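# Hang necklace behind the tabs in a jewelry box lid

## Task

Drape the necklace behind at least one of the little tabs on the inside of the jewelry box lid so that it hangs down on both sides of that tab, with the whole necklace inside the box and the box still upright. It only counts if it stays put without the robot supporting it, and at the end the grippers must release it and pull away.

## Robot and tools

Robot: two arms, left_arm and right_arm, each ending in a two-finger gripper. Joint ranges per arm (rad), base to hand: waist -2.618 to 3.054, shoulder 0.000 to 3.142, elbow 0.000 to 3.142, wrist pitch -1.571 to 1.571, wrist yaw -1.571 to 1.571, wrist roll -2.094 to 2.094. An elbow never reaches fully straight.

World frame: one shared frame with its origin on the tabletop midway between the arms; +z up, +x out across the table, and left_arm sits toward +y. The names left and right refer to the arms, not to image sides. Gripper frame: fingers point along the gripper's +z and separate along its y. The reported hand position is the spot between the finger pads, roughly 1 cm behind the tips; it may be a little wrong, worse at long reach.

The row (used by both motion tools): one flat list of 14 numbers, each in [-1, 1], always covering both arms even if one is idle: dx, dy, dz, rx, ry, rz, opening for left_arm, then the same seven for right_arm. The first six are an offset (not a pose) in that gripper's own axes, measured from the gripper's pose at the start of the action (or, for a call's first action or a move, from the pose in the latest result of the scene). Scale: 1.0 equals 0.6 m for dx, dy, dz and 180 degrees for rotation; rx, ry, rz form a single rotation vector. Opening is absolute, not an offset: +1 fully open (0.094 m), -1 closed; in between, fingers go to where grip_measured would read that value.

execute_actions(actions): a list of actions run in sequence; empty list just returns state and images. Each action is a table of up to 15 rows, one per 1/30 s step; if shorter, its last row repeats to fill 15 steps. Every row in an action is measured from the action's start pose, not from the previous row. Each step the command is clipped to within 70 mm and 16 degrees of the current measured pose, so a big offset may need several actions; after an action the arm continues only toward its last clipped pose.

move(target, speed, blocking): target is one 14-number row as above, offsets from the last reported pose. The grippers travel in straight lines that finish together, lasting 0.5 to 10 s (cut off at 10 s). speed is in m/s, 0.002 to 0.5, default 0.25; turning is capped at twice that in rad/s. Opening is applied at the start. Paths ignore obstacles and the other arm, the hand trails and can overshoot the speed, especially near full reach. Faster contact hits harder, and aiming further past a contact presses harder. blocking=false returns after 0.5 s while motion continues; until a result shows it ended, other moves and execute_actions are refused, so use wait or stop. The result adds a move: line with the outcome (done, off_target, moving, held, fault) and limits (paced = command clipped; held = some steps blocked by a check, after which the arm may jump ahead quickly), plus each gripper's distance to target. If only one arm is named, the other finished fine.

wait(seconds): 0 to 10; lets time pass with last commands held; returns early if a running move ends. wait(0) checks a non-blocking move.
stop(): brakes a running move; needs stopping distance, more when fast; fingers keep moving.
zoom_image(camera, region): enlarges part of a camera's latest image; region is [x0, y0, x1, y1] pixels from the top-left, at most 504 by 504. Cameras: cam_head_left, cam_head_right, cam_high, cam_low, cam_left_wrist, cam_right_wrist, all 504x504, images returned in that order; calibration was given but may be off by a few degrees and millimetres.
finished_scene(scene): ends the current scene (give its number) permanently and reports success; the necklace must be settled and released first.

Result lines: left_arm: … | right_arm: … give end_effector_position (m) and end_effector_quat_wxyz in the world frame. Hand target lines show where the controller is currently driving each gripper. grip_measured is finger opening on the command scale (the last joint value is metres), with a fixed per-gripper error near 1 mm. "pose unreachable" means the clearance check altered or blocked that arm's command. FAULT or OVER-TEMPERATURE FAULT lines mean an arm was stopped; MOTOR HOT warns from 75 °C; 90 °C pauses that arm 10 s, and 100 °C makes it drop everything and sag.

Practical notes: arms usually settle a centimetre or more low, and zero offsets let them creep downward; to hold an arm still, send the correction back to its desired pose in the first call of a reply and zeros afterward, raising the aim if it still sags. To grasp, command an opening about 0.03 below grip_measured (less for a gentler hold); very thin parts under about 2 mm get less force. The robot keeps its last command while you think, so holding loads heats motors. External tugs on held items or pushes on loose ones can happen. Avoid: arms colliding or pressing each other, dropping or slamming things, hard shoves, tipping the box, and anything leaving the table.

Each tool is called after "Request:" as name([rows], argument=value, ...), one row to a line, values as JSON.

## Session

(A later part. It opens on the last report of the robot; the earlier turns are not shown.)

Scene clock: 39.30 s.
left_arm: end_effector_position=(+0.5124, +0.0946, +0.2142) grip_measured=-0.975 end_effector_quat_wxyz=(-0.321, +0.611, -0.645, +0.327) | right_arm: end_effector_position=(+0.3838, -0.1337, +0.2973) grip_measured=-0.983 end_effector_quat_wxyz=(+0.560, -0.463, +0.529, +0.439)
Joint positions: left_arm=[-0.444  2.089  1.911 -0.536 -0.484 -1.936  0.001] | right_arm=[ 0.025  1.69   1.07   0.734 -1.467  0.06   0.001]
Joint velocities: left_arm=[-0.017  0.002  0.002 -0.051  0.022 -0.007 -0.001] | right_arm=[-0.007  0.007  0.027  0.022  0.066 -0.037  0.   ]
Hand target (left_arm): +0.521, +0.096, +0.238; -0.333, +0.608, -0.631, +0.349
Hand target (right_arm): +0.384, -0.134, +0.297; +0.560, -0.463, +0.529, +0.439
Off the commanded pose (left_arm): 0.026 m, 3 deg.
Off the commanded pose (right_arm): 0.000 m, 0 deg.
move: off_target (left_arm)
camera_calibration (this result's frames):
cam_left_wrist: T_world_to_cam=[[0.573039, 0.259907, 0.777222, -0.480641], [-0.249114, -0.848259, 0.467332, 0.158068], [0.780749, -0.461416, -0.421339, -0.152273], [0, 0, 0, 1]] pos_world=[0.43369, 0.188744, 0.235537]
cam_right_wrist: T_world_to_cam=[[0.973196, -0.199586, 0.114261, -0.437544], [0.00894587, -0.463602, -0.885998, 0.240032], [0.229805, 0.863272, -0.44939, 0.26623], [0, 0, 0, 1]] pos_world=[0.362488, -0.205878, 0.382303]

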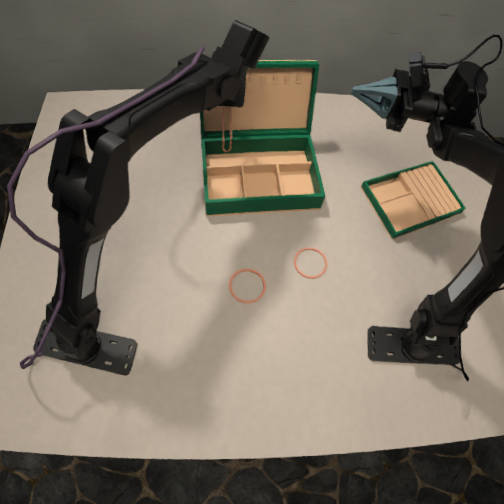

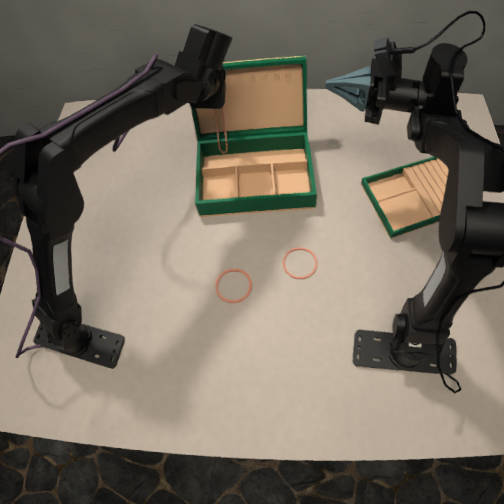

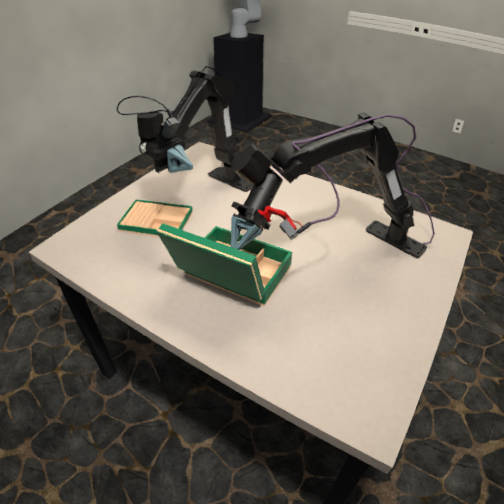

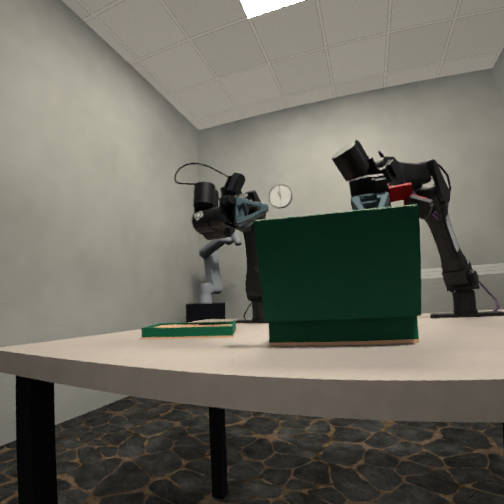

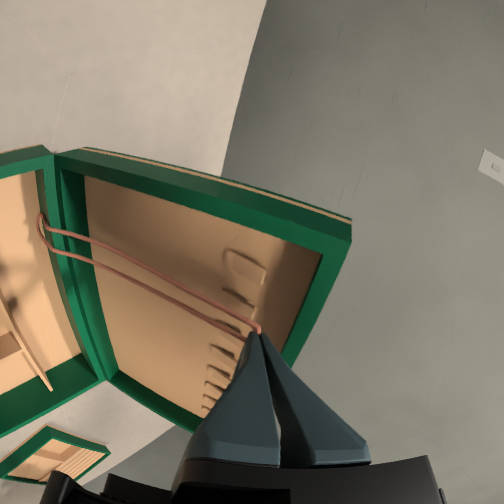

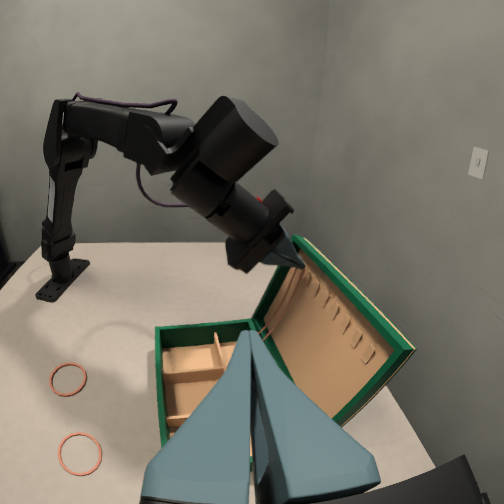

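Request:
execute_actions([
  [[-0.004,-0.045,-0.008,0.016,0,-0.005,-0.985,0,0,0,0,0,0,-1],[-0.004,-0.048,-0.005,0.016,0,-0.005,-0.985,0,0,0,0,0,0,-1],[-0.004,-0.051,-0.002,0.016,0,-0.005,-0.985,0,0,0,0,0,0,-1],[-0.004,-0.054,0.001,0.016,0,-0.005,-0.985,0,0,0,0,0,0,-1],[-0.004,-0.057,0.004,0.016,0,-0.005,-0.985,0,0,0,0,0,0,-1],[-0.004,-0.06,0.007,0.016,0,-0.005,-0.985,0,0,0,0,0,0,-1]],
])

Request:
wait(seconds=0.5)

Request:
zoom_image(camera="cam_left_wrist", region=[140, 200, 340, 400])

Request:
zoom_image(camera="cam_right_wrist", region=[260, 220, 360, 320])

Scene clock: 40.53 s.
left_arm: end_effector_position=(+0.5298, +0.0905, +0.2150) grip_measured=-0.975 end_effector_quat_wxyz=(-0.322, +0.610, -0.644, +0.330) | right_arm: end_effector_position=(+0.3838, -0.1337, +0.2973) grip_measured=-0.983 end_effector_quat_wxyz=(+0.560, -0.463, +0.529, +0.439)
Joint positions: left_arm=[-0.429  2.16   2.018 -0.56  -0.473 -1.923  0.001] | right_arm=[ 0.025  1.69   1.07   0.734 -1.467  0.06   0.001]
Joint velocities: left_arm=[ 0.002  0.012  0.007 -0.095 -0.051  0.022 -0.001] | right_arm=[-0.002 -0.012 -0.007 -0.081  0.007 -0.051 -0.   ]
Hand target (left_arm): +0.536, +0.096, +0.241; -0.334, +0.608, -0.632, +0.346
Hand target (right_arm): +0.384, -0.134, +0.297; +0.560, -0.463, +0.529, +0.439
Off the commanded pose (left_arm): 0.028 m, 3 deg.
Off the commanded pose (right_arm): 0.000 m, 0 deg.
camera_calibration (this result's frames):
cam_left_wrist: T_world_to_cam=[[0.56872, 0.261813, 0.779751, -0.488618], [-0.252415, -0.846696, 0.468393, 0.159983], [0.782844, -0.463205, -0.415448, -0.16967], [0, 0, 0, 1]] pos_world=[0.451094, 0.184792, 0.235576]
cam_right_wrist: T_world_to_cam=[[0.973196, -0.199586, 0.114261, -0.437544], [0.00894587, -0.463602, -0.885998, 0.240032], [0.229805, 0.863272, -0.44939, 0.26623], [0, 0, 0, 1]] pos_world=[0.362488, -0.205878, 0.382303]

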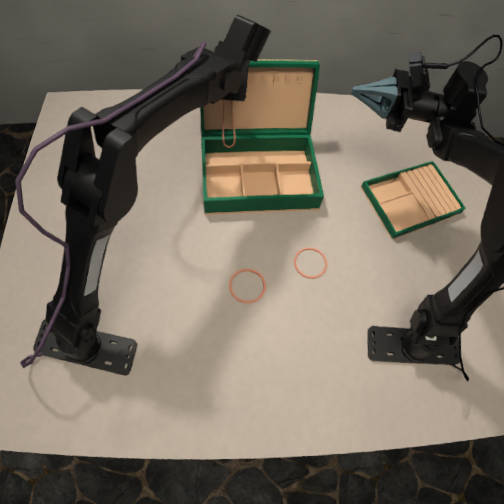

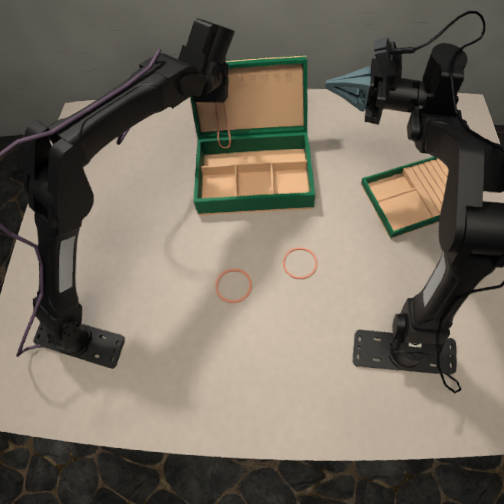

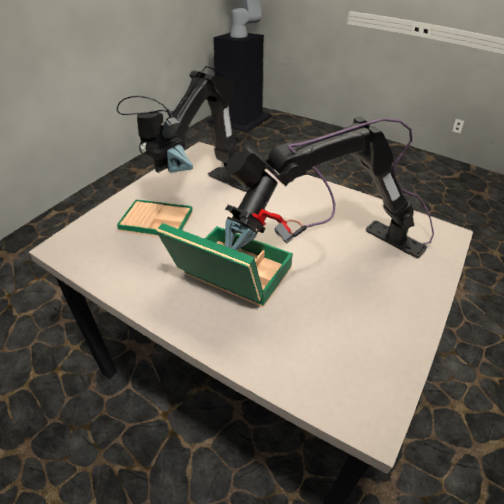

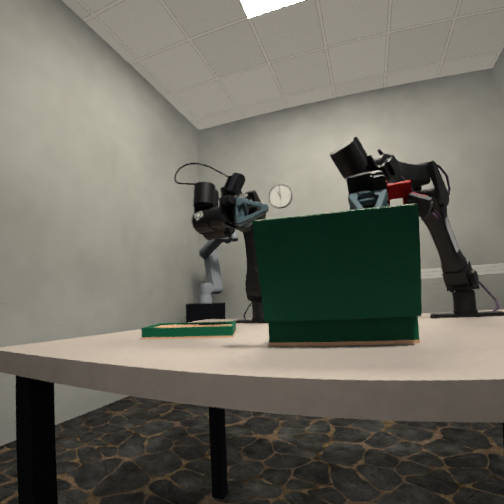

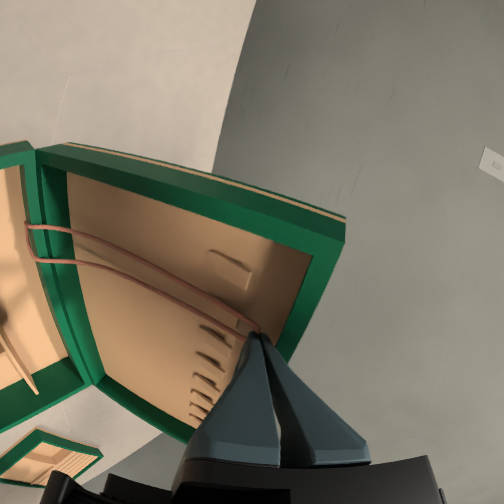

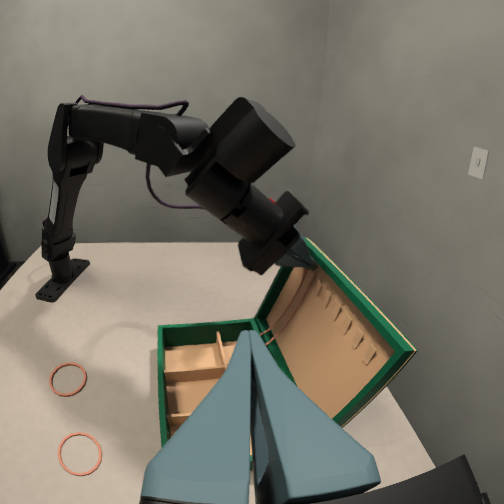

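Scene clock: 41.03 s.
left_arm: end_effector_position=(+0.5295, +0.0906, +0.2150) grip_measured=-0.975 end_effector_quat_wxyz=(-0.322, +0.610, -0.645, +0.329) | right_arm: end_effector_position=(+0.3838, -0.1337, +0.2973) grip_measured=-0.983 end_effector_quat_wxyz=(+0.560, -0.463, +0.529, +0.439)
Joint positions: left_arm=[-0.429  2.16   2.019 -0.563 -0.472 -1.923  0.001] | right_arm=[ 0.025  1.69   1.07   0.734 -1.467  0.06   0.001]
Joint velocities: left_arm=[-0.017  0.007 -0.002  0.007  0.007  0.007  0.   ] | right_arm=[ 0.017 -0.012 -0.002 -0.066 -0.022 -0.022  0.001]
Hand target (left_arm): +0.536, +0.096, +0.241; -0.334, +0.608, -0.632, +0.346
Hand target (right_arm): +0.384, -0.134, +0.297; +0.560, -0.463, +0.529, +0.439
Off the commanded pose (left_arm): 0.028 m, 3 deg.
Off the commanded pose (right_arm): 0.000 m, 0 deg.
wait: 0.50 s; at rest by 0.17 s
camera_calibration (this result's frames):
cam_left_wrist: T_world_to_cam=[[0.57016, 0.260561, 0.779119, -0.48903], [-0.252063, -0.847145, 0.467771, 0.159994], [0.781909, -0.463091, -0.41733, -0.168494], [0, 0, 0, 1]] pos_world=[0.450901, 0.184932, 0.235854]
cam_right_wrist: T_world_to_cam=[[0.973196, -0.199586, 0.114261, -0.437544], [0.00894587, -0.463602, -0.885998, 0.240032], [0.229805, 0.863272, -0.44939, 0.26623], [0, 0, 0, 1]] pos_world=[0.362488, -0.205878, 0.382303]

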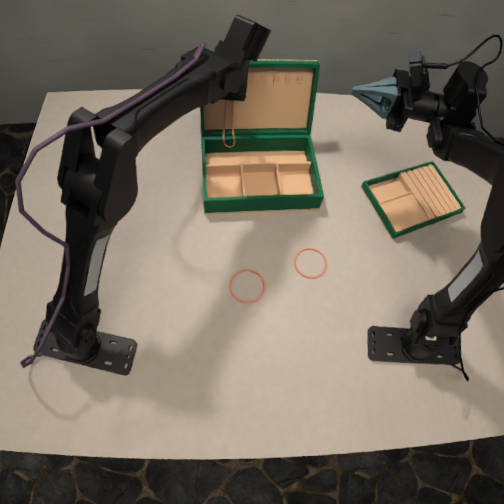

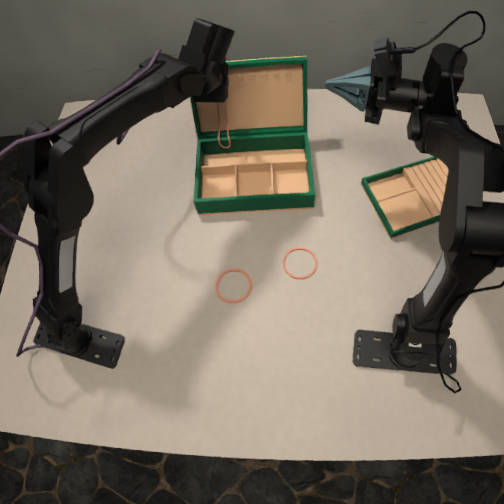

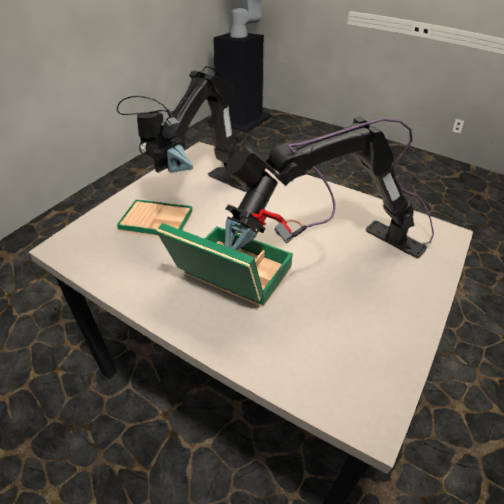

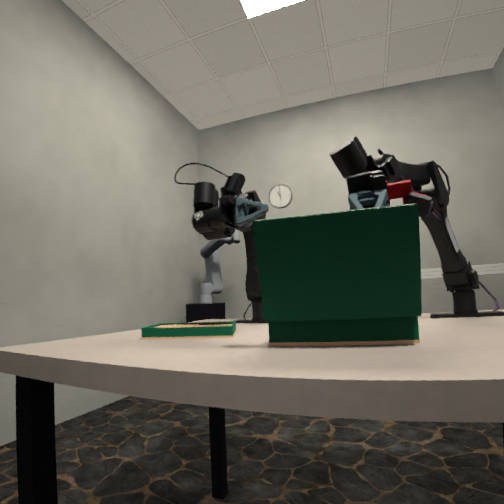

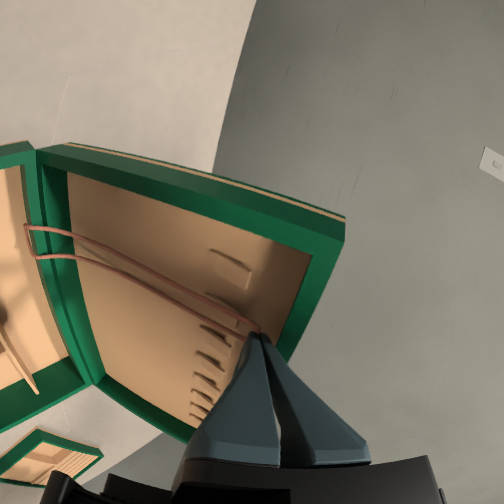

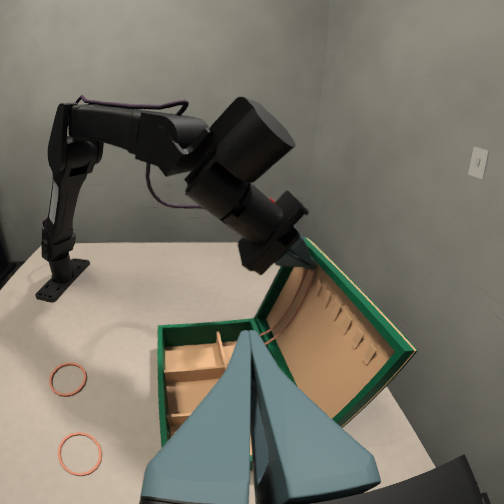

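Region (140, 200, 340, 400) of cam_left_wrist's 504x504 image, scaled by 2.520, with more detail than that image has.

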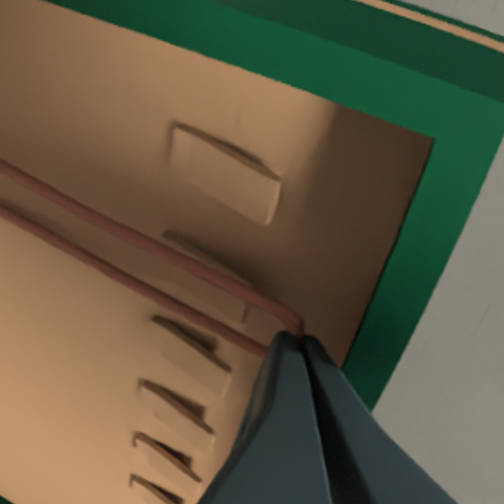

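Region (260, 220, 360, 320) of cam_right_wrist's 504x504 image, scaled by 5.040, with more detail than that image has.

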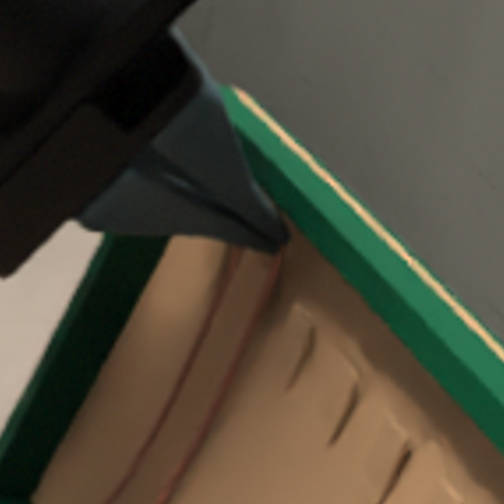

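Request:
move(target=[-0.004,-0.008,-0.018,0.125,0,0,-0.985, 0,0,0,0,0,0,-1], speed=0.1)

Request:
zoom_image(camera="cam_left_wrist", region=[140, 200, 340, 400])

Request:
zoom_image(camera="cam_right_wrist", region=[260, 220, 360, 320])

Scene clock: 44.10 s.
left_arm: end_effector_position=(+0.5275, +0.0921, +0.2046) grip_measured=-0.975 end_effector_quat_wxyz=(-0.424, +0.541, -0.581, +0.436) | right_arm: end_effector_position=(+0.3838, -0.1337, +0.2973) grip_measured=-0.983 end_effector_quat_wxyz=(+0.560, -0.463, +0.529, +0.439)
Joint positions: left_arm=[-0.458  2.043  1.478  0.248 -0.585 -1.729  0.001] | right_arm=[ 0.025  1.69   1.07   0.734 -1.467  0.06   0.001]
Joint velocities: left_arm=[-0.007  0.007 -0.012  0.051  0.007 -0.037 -0.   ] | right_arm=[ 0.002 -0.002 -0.002 -0.022 -0.007 -0.037 -0.   ]
Hand target (left_arm): +0.524, +0.093, +0.225; -0.434, +0.535, -0.569, +0.449
Hand target (right_arm): +0.384, -0.134, +0.297; +0.560, -0.463, +0.529, +0.439
Off the commanded pose (left_arm): 0.021 m, 2 deg.
Off the commanded pose (right_arm): 0.000 m, 0 deg.
move: off_target (left_arm)
camera_calibration (this result's frames):
cam_left_wrist: T_world_to_cam=[[0.272059, 0.264486, 0.925219, -0.353176], [-0.409453, -0.838286, 0.360034, 0.269865], [0.870823, -0.476784, -0.119769, -0.277106], [0, 0, 0, 1]] pos_world=[0.447892, 0.187515, 0.196416]
cam_right_wrist: T_world_to_cam=[[0.973196, -0.199586, 0.114261, -0.437544], [0.00894587, -0.463602, -0.885998, 0.240032], [0.229805, 0.863272, -0.44939, 0.26623], [0, 0, 0, 1]] pos_world=[0.362488, -0.205878, 0.382303]

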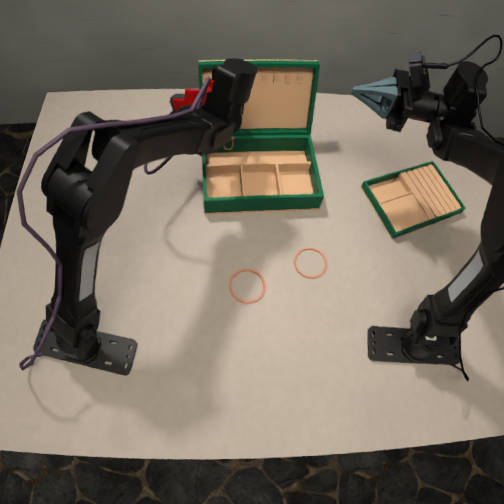

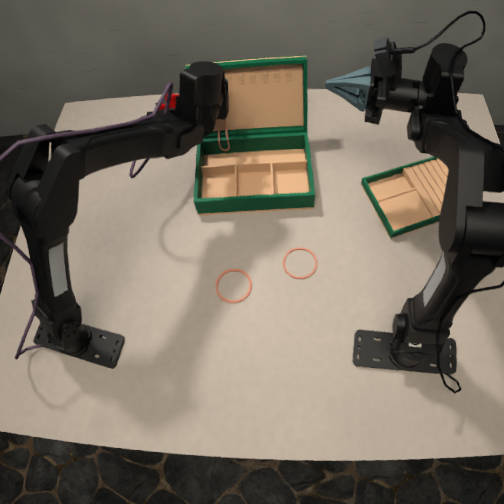

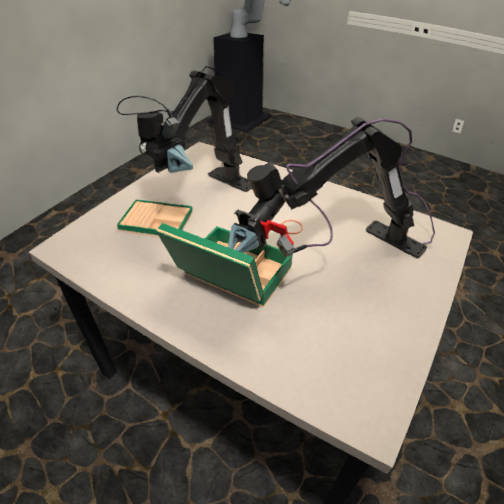

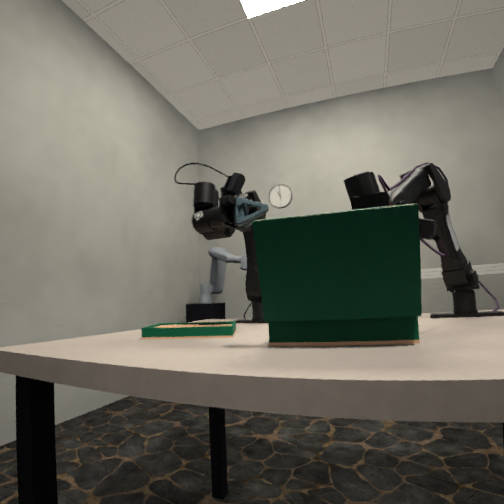

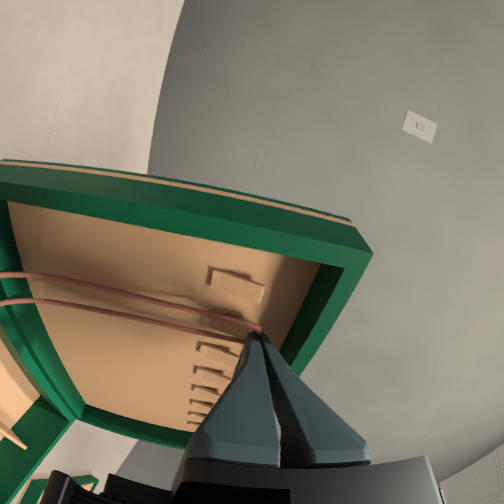

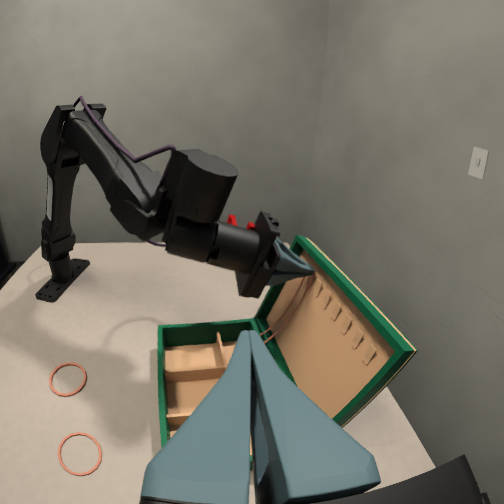

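Region (140, 200, 340, 400) of cam_left_wrist's 504x504 image, scaled by 2.520, with more detail than that image has.

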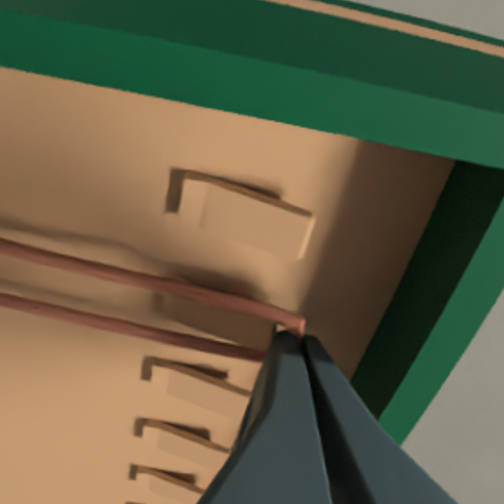

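Region (260, 220, 360, 320) of cam_right_wrist's 504x504 image, scaled by 5.040, with more detail than that image has.

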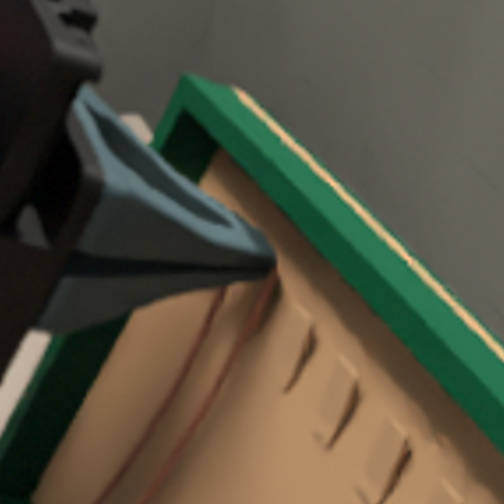

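Request:
execute_actions([
  [[0,-0.038,-0.015,0.013,0,-0.004,-0.985,0,0,0,0,0,0,-1],[0,-0.042,-0.015,0.013,0,-0.004,-0.985,0,0,0,0,0,0,-1],[0,-0.046,-0.015,0.013,0,-0.004,-0.985,0,0,0,0,0,0,-1],[0,-0.051,-0.015,0.013,0,-0.004,-0.985,0,0,0,0,0,0,-1]],
])

Request:
zoom_image(camera="cam_left_wrist", region=[140, 200, 340, 400])

Scene clock: 45.07 s.
left_arm: end_effector_position=(+0.5270, +0.0927, +0.2026) grip_measured=-0.975 end_effector_quat_wxyz=(-0.424, +0.542, -0.584, +0.432) | right_arm: end_effector_position=(+0.3838, -0.1337, +0.2973) grip_measured=-0.983 end_effector_quat_wxyz=(+0.560, -0.463, +0.529, +0.439)
Joint positions: left_arm=[-0.458  2.043  1.478  0.238 -0.585 -1.729  0.001] | right_arm=[ 0.025  1.69   1.07   0.734 -1.467  0.06   0.001]
Joint velocities: left_arm=[-0.012  0.012 -0.007 -0.037 -0.022  0.022 -0.   ] | right_arm=[-0.002 -0.002 -0.017 -0.11  -0.022 -0.022 -0.001]
Hand target (left_arm): +0.526, +0.092, +0.236; -0.432, +0.536, -0.568, +0.451
Hand target (right_arm): +0.384, -0.134, +0.297; +0.560, -0.463, +0.529, +0.439
Off the commanded pose (left_arm): 0.034 m, 3 deg.
Off the commanded pose (right_arm): 0.000 m, 0 deg.
camera_calibration (this result's frames):
cam_left_wrist: T_world_to_cam=[[0.279004, 0.258532, 0.924834, -0.354325], [-0.406173, -0.840916, 0.357608, 0.269852], [0.870161, -0.475416, -0.12961, -0.274405], [0, 0, 0, 1]] pos_world=[0.447241, 0.188071, 0.195625]
cam_right_wrist: T_world_to_cam=[[0.973196, -0.199586, 0.114261, -0.437544], [0.00894587, -0.463602, -0.885998, 0.240032], [0.229805, 0.863272, -0.44939, 0.26623], [0, 0, 0, 1]] pos_world=[0.362488, -0.205878, 0.382303]

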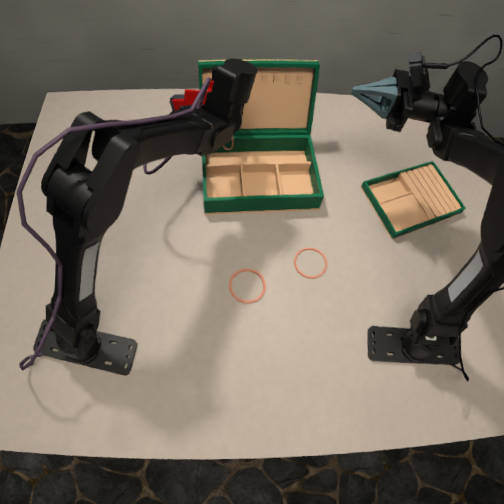

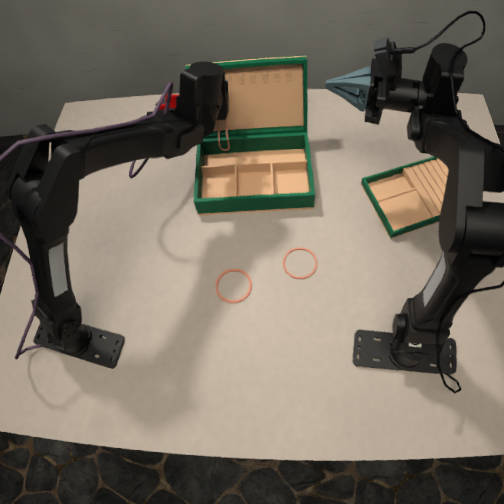

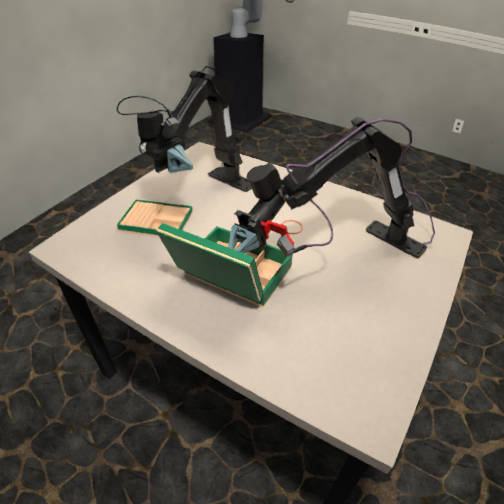

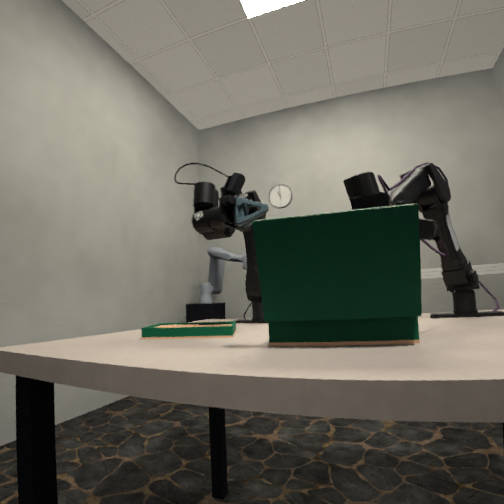

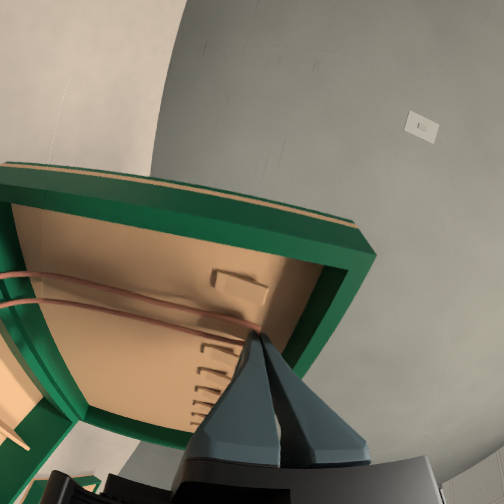

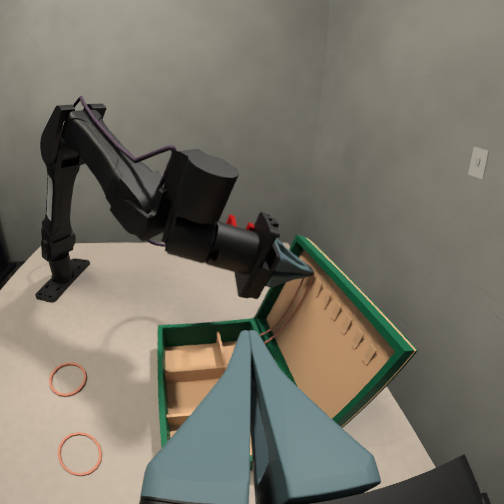

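Region (140, 200, 340, 400) of cam_left_wrist's 504x504 image, scaled by 2.520, with more detail than that image has.

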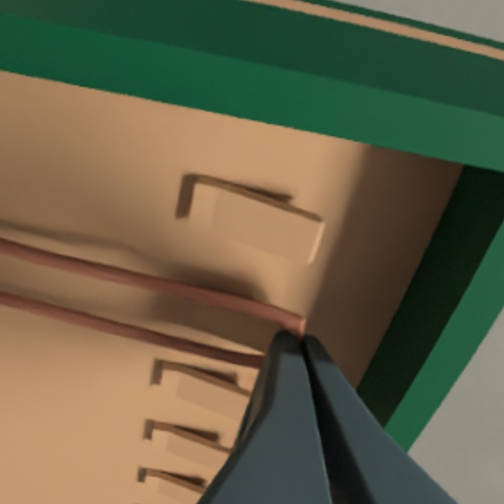

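Request:
execute_actions([
  [[0.003,-0.054,-0.015,0.022,0,-0.01,-0.985,0,0,0,0,0,0,-1],[0.003,-0.054,-0.015,0.029,0,-0.014,-0.985,0,0,0,0,0,0,-1]],
])

Request:
zoom_image(camera="cam_left_wrist", region=[140, 200, 340, 400])

Scene clock: 45.93 s.
left_arm: end_effector_position=(+0.5298, +0.0922, +0.2137) grip_measured=-0.975 end_effector_quat_wxyz=(-0.430, +0.541, -0.566, +0.450) | right_arm: end_effector_position=(+0.3838, -0.1337, +0.2973) grip_measured=-0.983 end_effector_quat_wxyz=(+0.560, -0.463, +0.529, +0.439)
Joint positions: left_arm=[-0.458  2.043  1.478  0.29  -0.595 -1.729  0.001] | right_arm=[ 0.025  1.69   1.07   0.734 -1.467  0.06   0.001]
Joint velocities: left_arm=[ 0.007  0.012 -0.007  0.007 -0.037 -0.037  0.001] | right_arm=[-0.022 -0.017 -0.007  0.066  0.11  -0.022 -0.   ]
Hand target (left_arm): +0.527, +0.090, +0.236; -0.438, +0.535, -0.552, +0.467
Hand target (right_arm): +0.384, -0.134, +0.297; +0.560, -0.463, +0.529, +0.439
Off the commanded pose (left_arm): 0.023 m, 3 deg.
Off the commanded pose (right_arm): 0.000 m, 0 deg.
camera_calibration (this result's frames):
cam_left_wrist: T_world_to_cam=[[0.23675, 0.288392, 0.927782, -0.346316], [-0.414397, -0.833739, 0.364904, 0.268745], [0.878763, -0.470861, -0.077879, -0.291686], [0, 0, 0, 1]] pos_world=[0.44968, 0.186594, 0.200523]
cam_right_wrist: T_world_to_cam=[[0.973196, -0.199586, 0.114261, -0.437544], [0.00894587, -0.463602, -0.885998, 0.240032], [0.229805, 0.863272, -0.44939, 0.26623], [0, 0, 0, 1]] pos_world=[0.362488, -0.205878, 0.382303]

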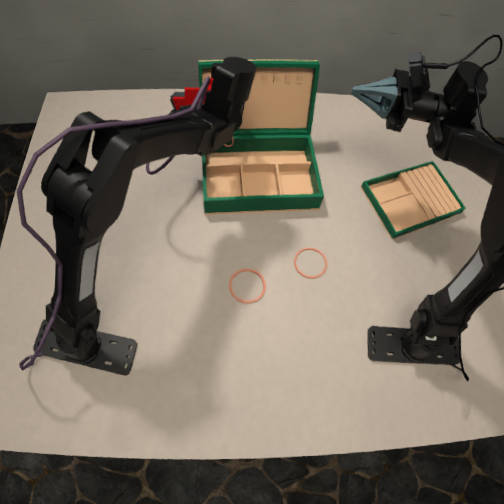

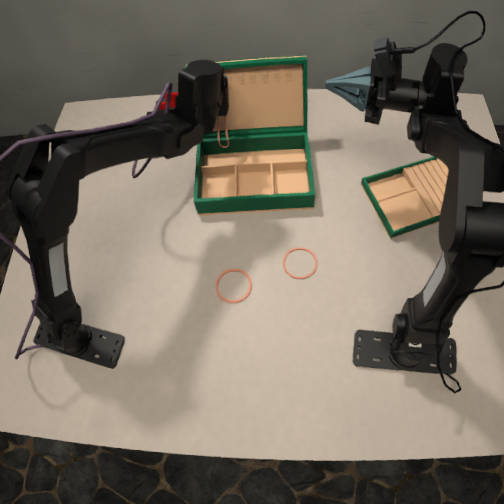

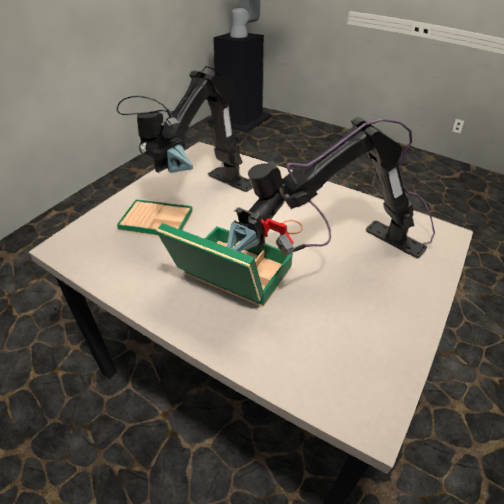

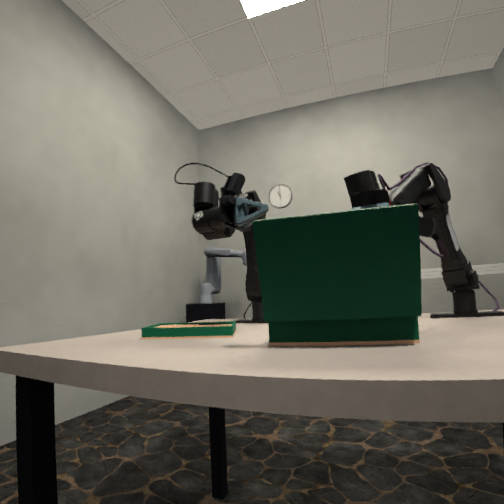

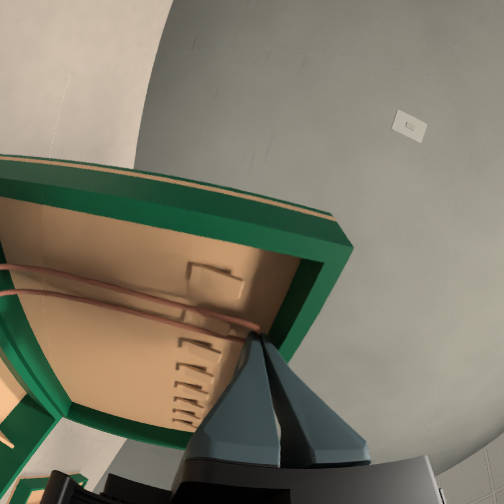

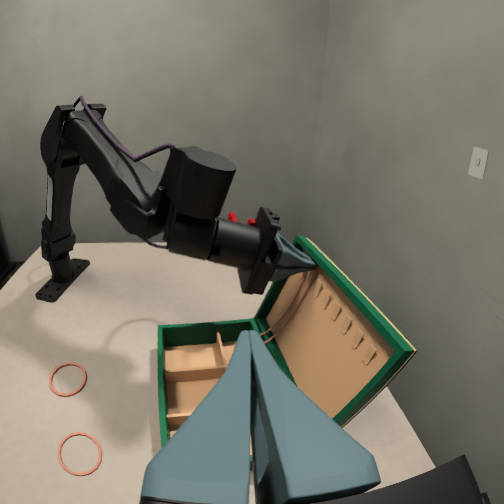

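Region (140, 200, 340, 400) of cam_left_wrist's 504x504 image, scaled by 2.520, with more detail than that image has.

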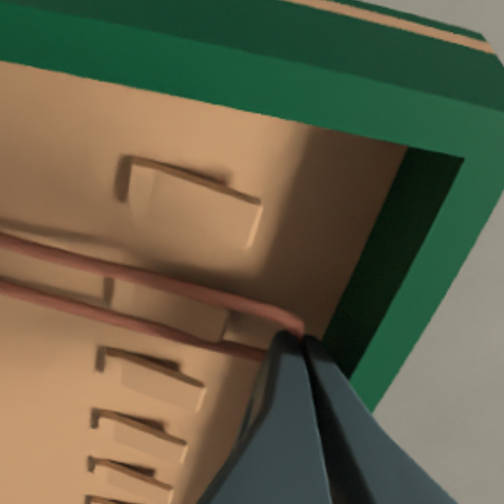

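Request:
execute_actions([
  [[0,-0.037,-0.008,0.014,0,-0.006,-0.985,0,0,0,0,0,0,-1],[0,-0.038,-0.003,0.014,0,-0.006,-0.985,0,0,0,0,0,0,-1],[-0.001,-0.039,0.002,0.014,0,-0.006,-0.985,0,0,0,0,0,0,-1],[-0.002,-0.041,0.007,0.014,0,-0.006,-0.985,0,0,0,0,0,0,-1],[-0.002,-0.042,0.012,0.014,0,-0.006,-0.985,0,0,0,0,0,0,-1],[-0.003,-0.043,0.017,0.014,0,-0.006,-0.985,0,0,0,0,0,0,-1]],
])

Request:
zoom_image(camera="cam_left_wrist", region=[140, 200, 340, 400])

Request:
zoom_image(camera="cam_right_wrist", region=[260, 220, 360, 320])

Scene clock: 46.83 s.
left_arm: end_effector_position=(+0.5371, +0.0911, +0.2136) grip_measured=-0.975 end_effector_quat_wxyz=(-0.428, +0.541, -0.564, +0.454) | right_arm: end_effector_position=(+0.3838, -0.1337, +0.2973) grip_measured=-0.983 end_effector_quat_wxyz=(+0.560, -0.463, +0.529, +0.439)
Joint positions: left_arm=[-0.449  2.066  1.506  0.292 -0.582 -1.728  0.001] | right_arm=[ 0.025  1.69   1.07   0.734 -1.467  0.06   0.001]
Joint velocities: left_arm=[-0.002  0.012 -0.002  0.066 -0.037 -0.007  0.   ] | right_arm=[ 0.012 -0.002  0.002  0.022 -0.007  0.066 -0.   ]
Hand target (left_arm): +0.545, +0.094, +0.237; -0.438, +0.537, -0.550, +0.467
Hand target (right_arm): +0.384, -0.134, +0.297; +0.560, -0.463, +0.529, +0.439
Off the commanded pose (left_arm): 0.025 m, 2 deg.
Off the commanded pose (right_arm): 0.000 m, 0 deg.
camera_calibration (this result's frames):
cam_left_wrist: T_world_to_cam=[[0.233917, 0.293751, 0.926819, -0.346374], [-0.418492, -0.830018, 0.368693, 0.271948], [0.87758, -0.47411, -0.0712228, -0.299104], [0, 0, 0, 1]] pos_world=[0.457319, 0.185661, 0.199457]
cam_right_wrist: T_world_to_cam=[[0.973196, -0.199586, 0.114261, -0.437544], [0.00894587, -0.463602, -0.885998, 0.240032], [0.229805, 0.863272, -0.44939, 0.26623], [0, 0, 0, 1]] pos_world=[0.362488, -0.205878, 0.382303]

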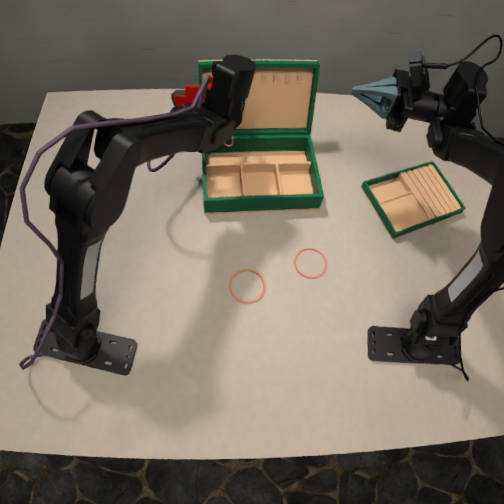

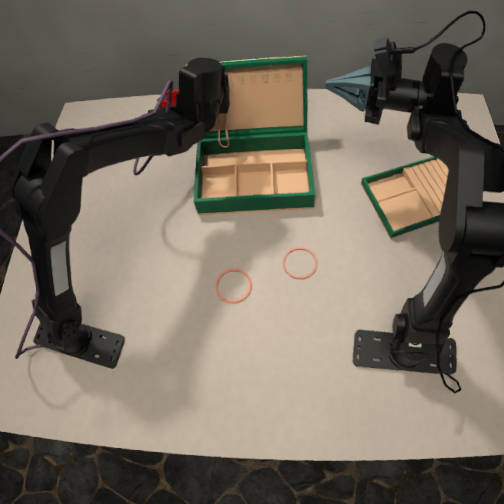

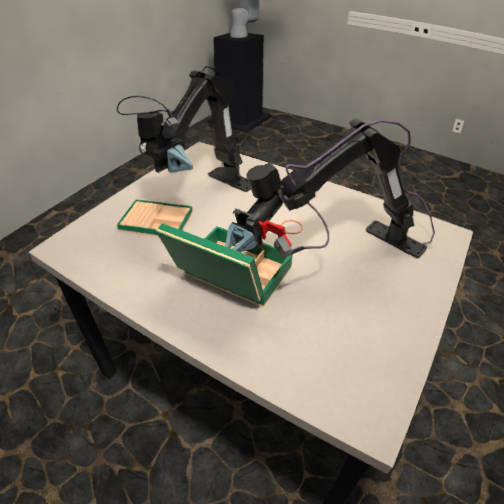

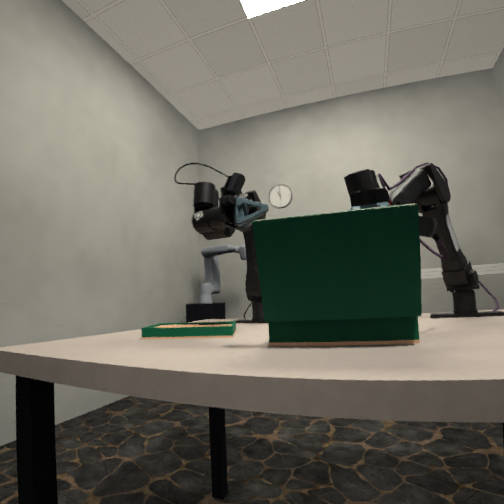

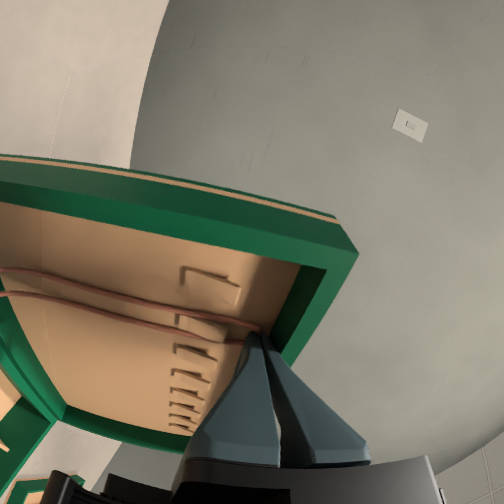

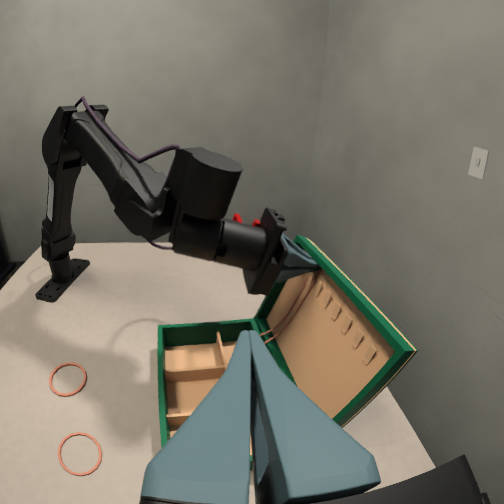

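Region (140, 200, 340, 400) of cam_left_wrist's 504x504 image, scaled by 2.520, with more detail than that image has.

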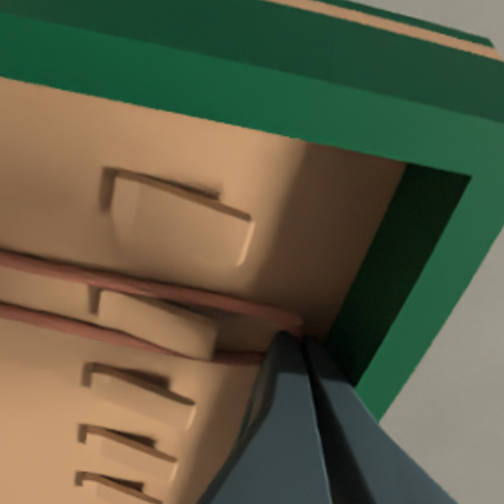

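Region (260, 220, 360, 320) of cam_right_wrist's 504x504 image, scaled by 5.040, with more detail than that image has.

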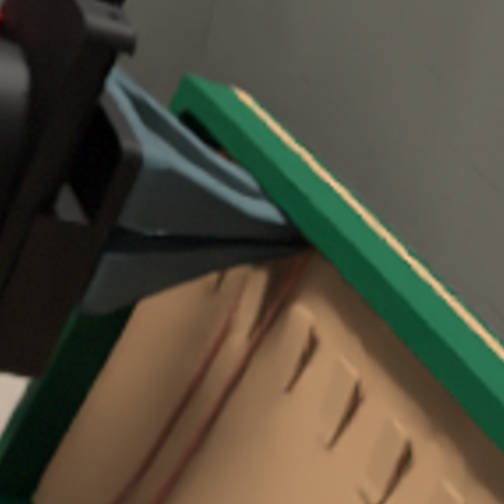

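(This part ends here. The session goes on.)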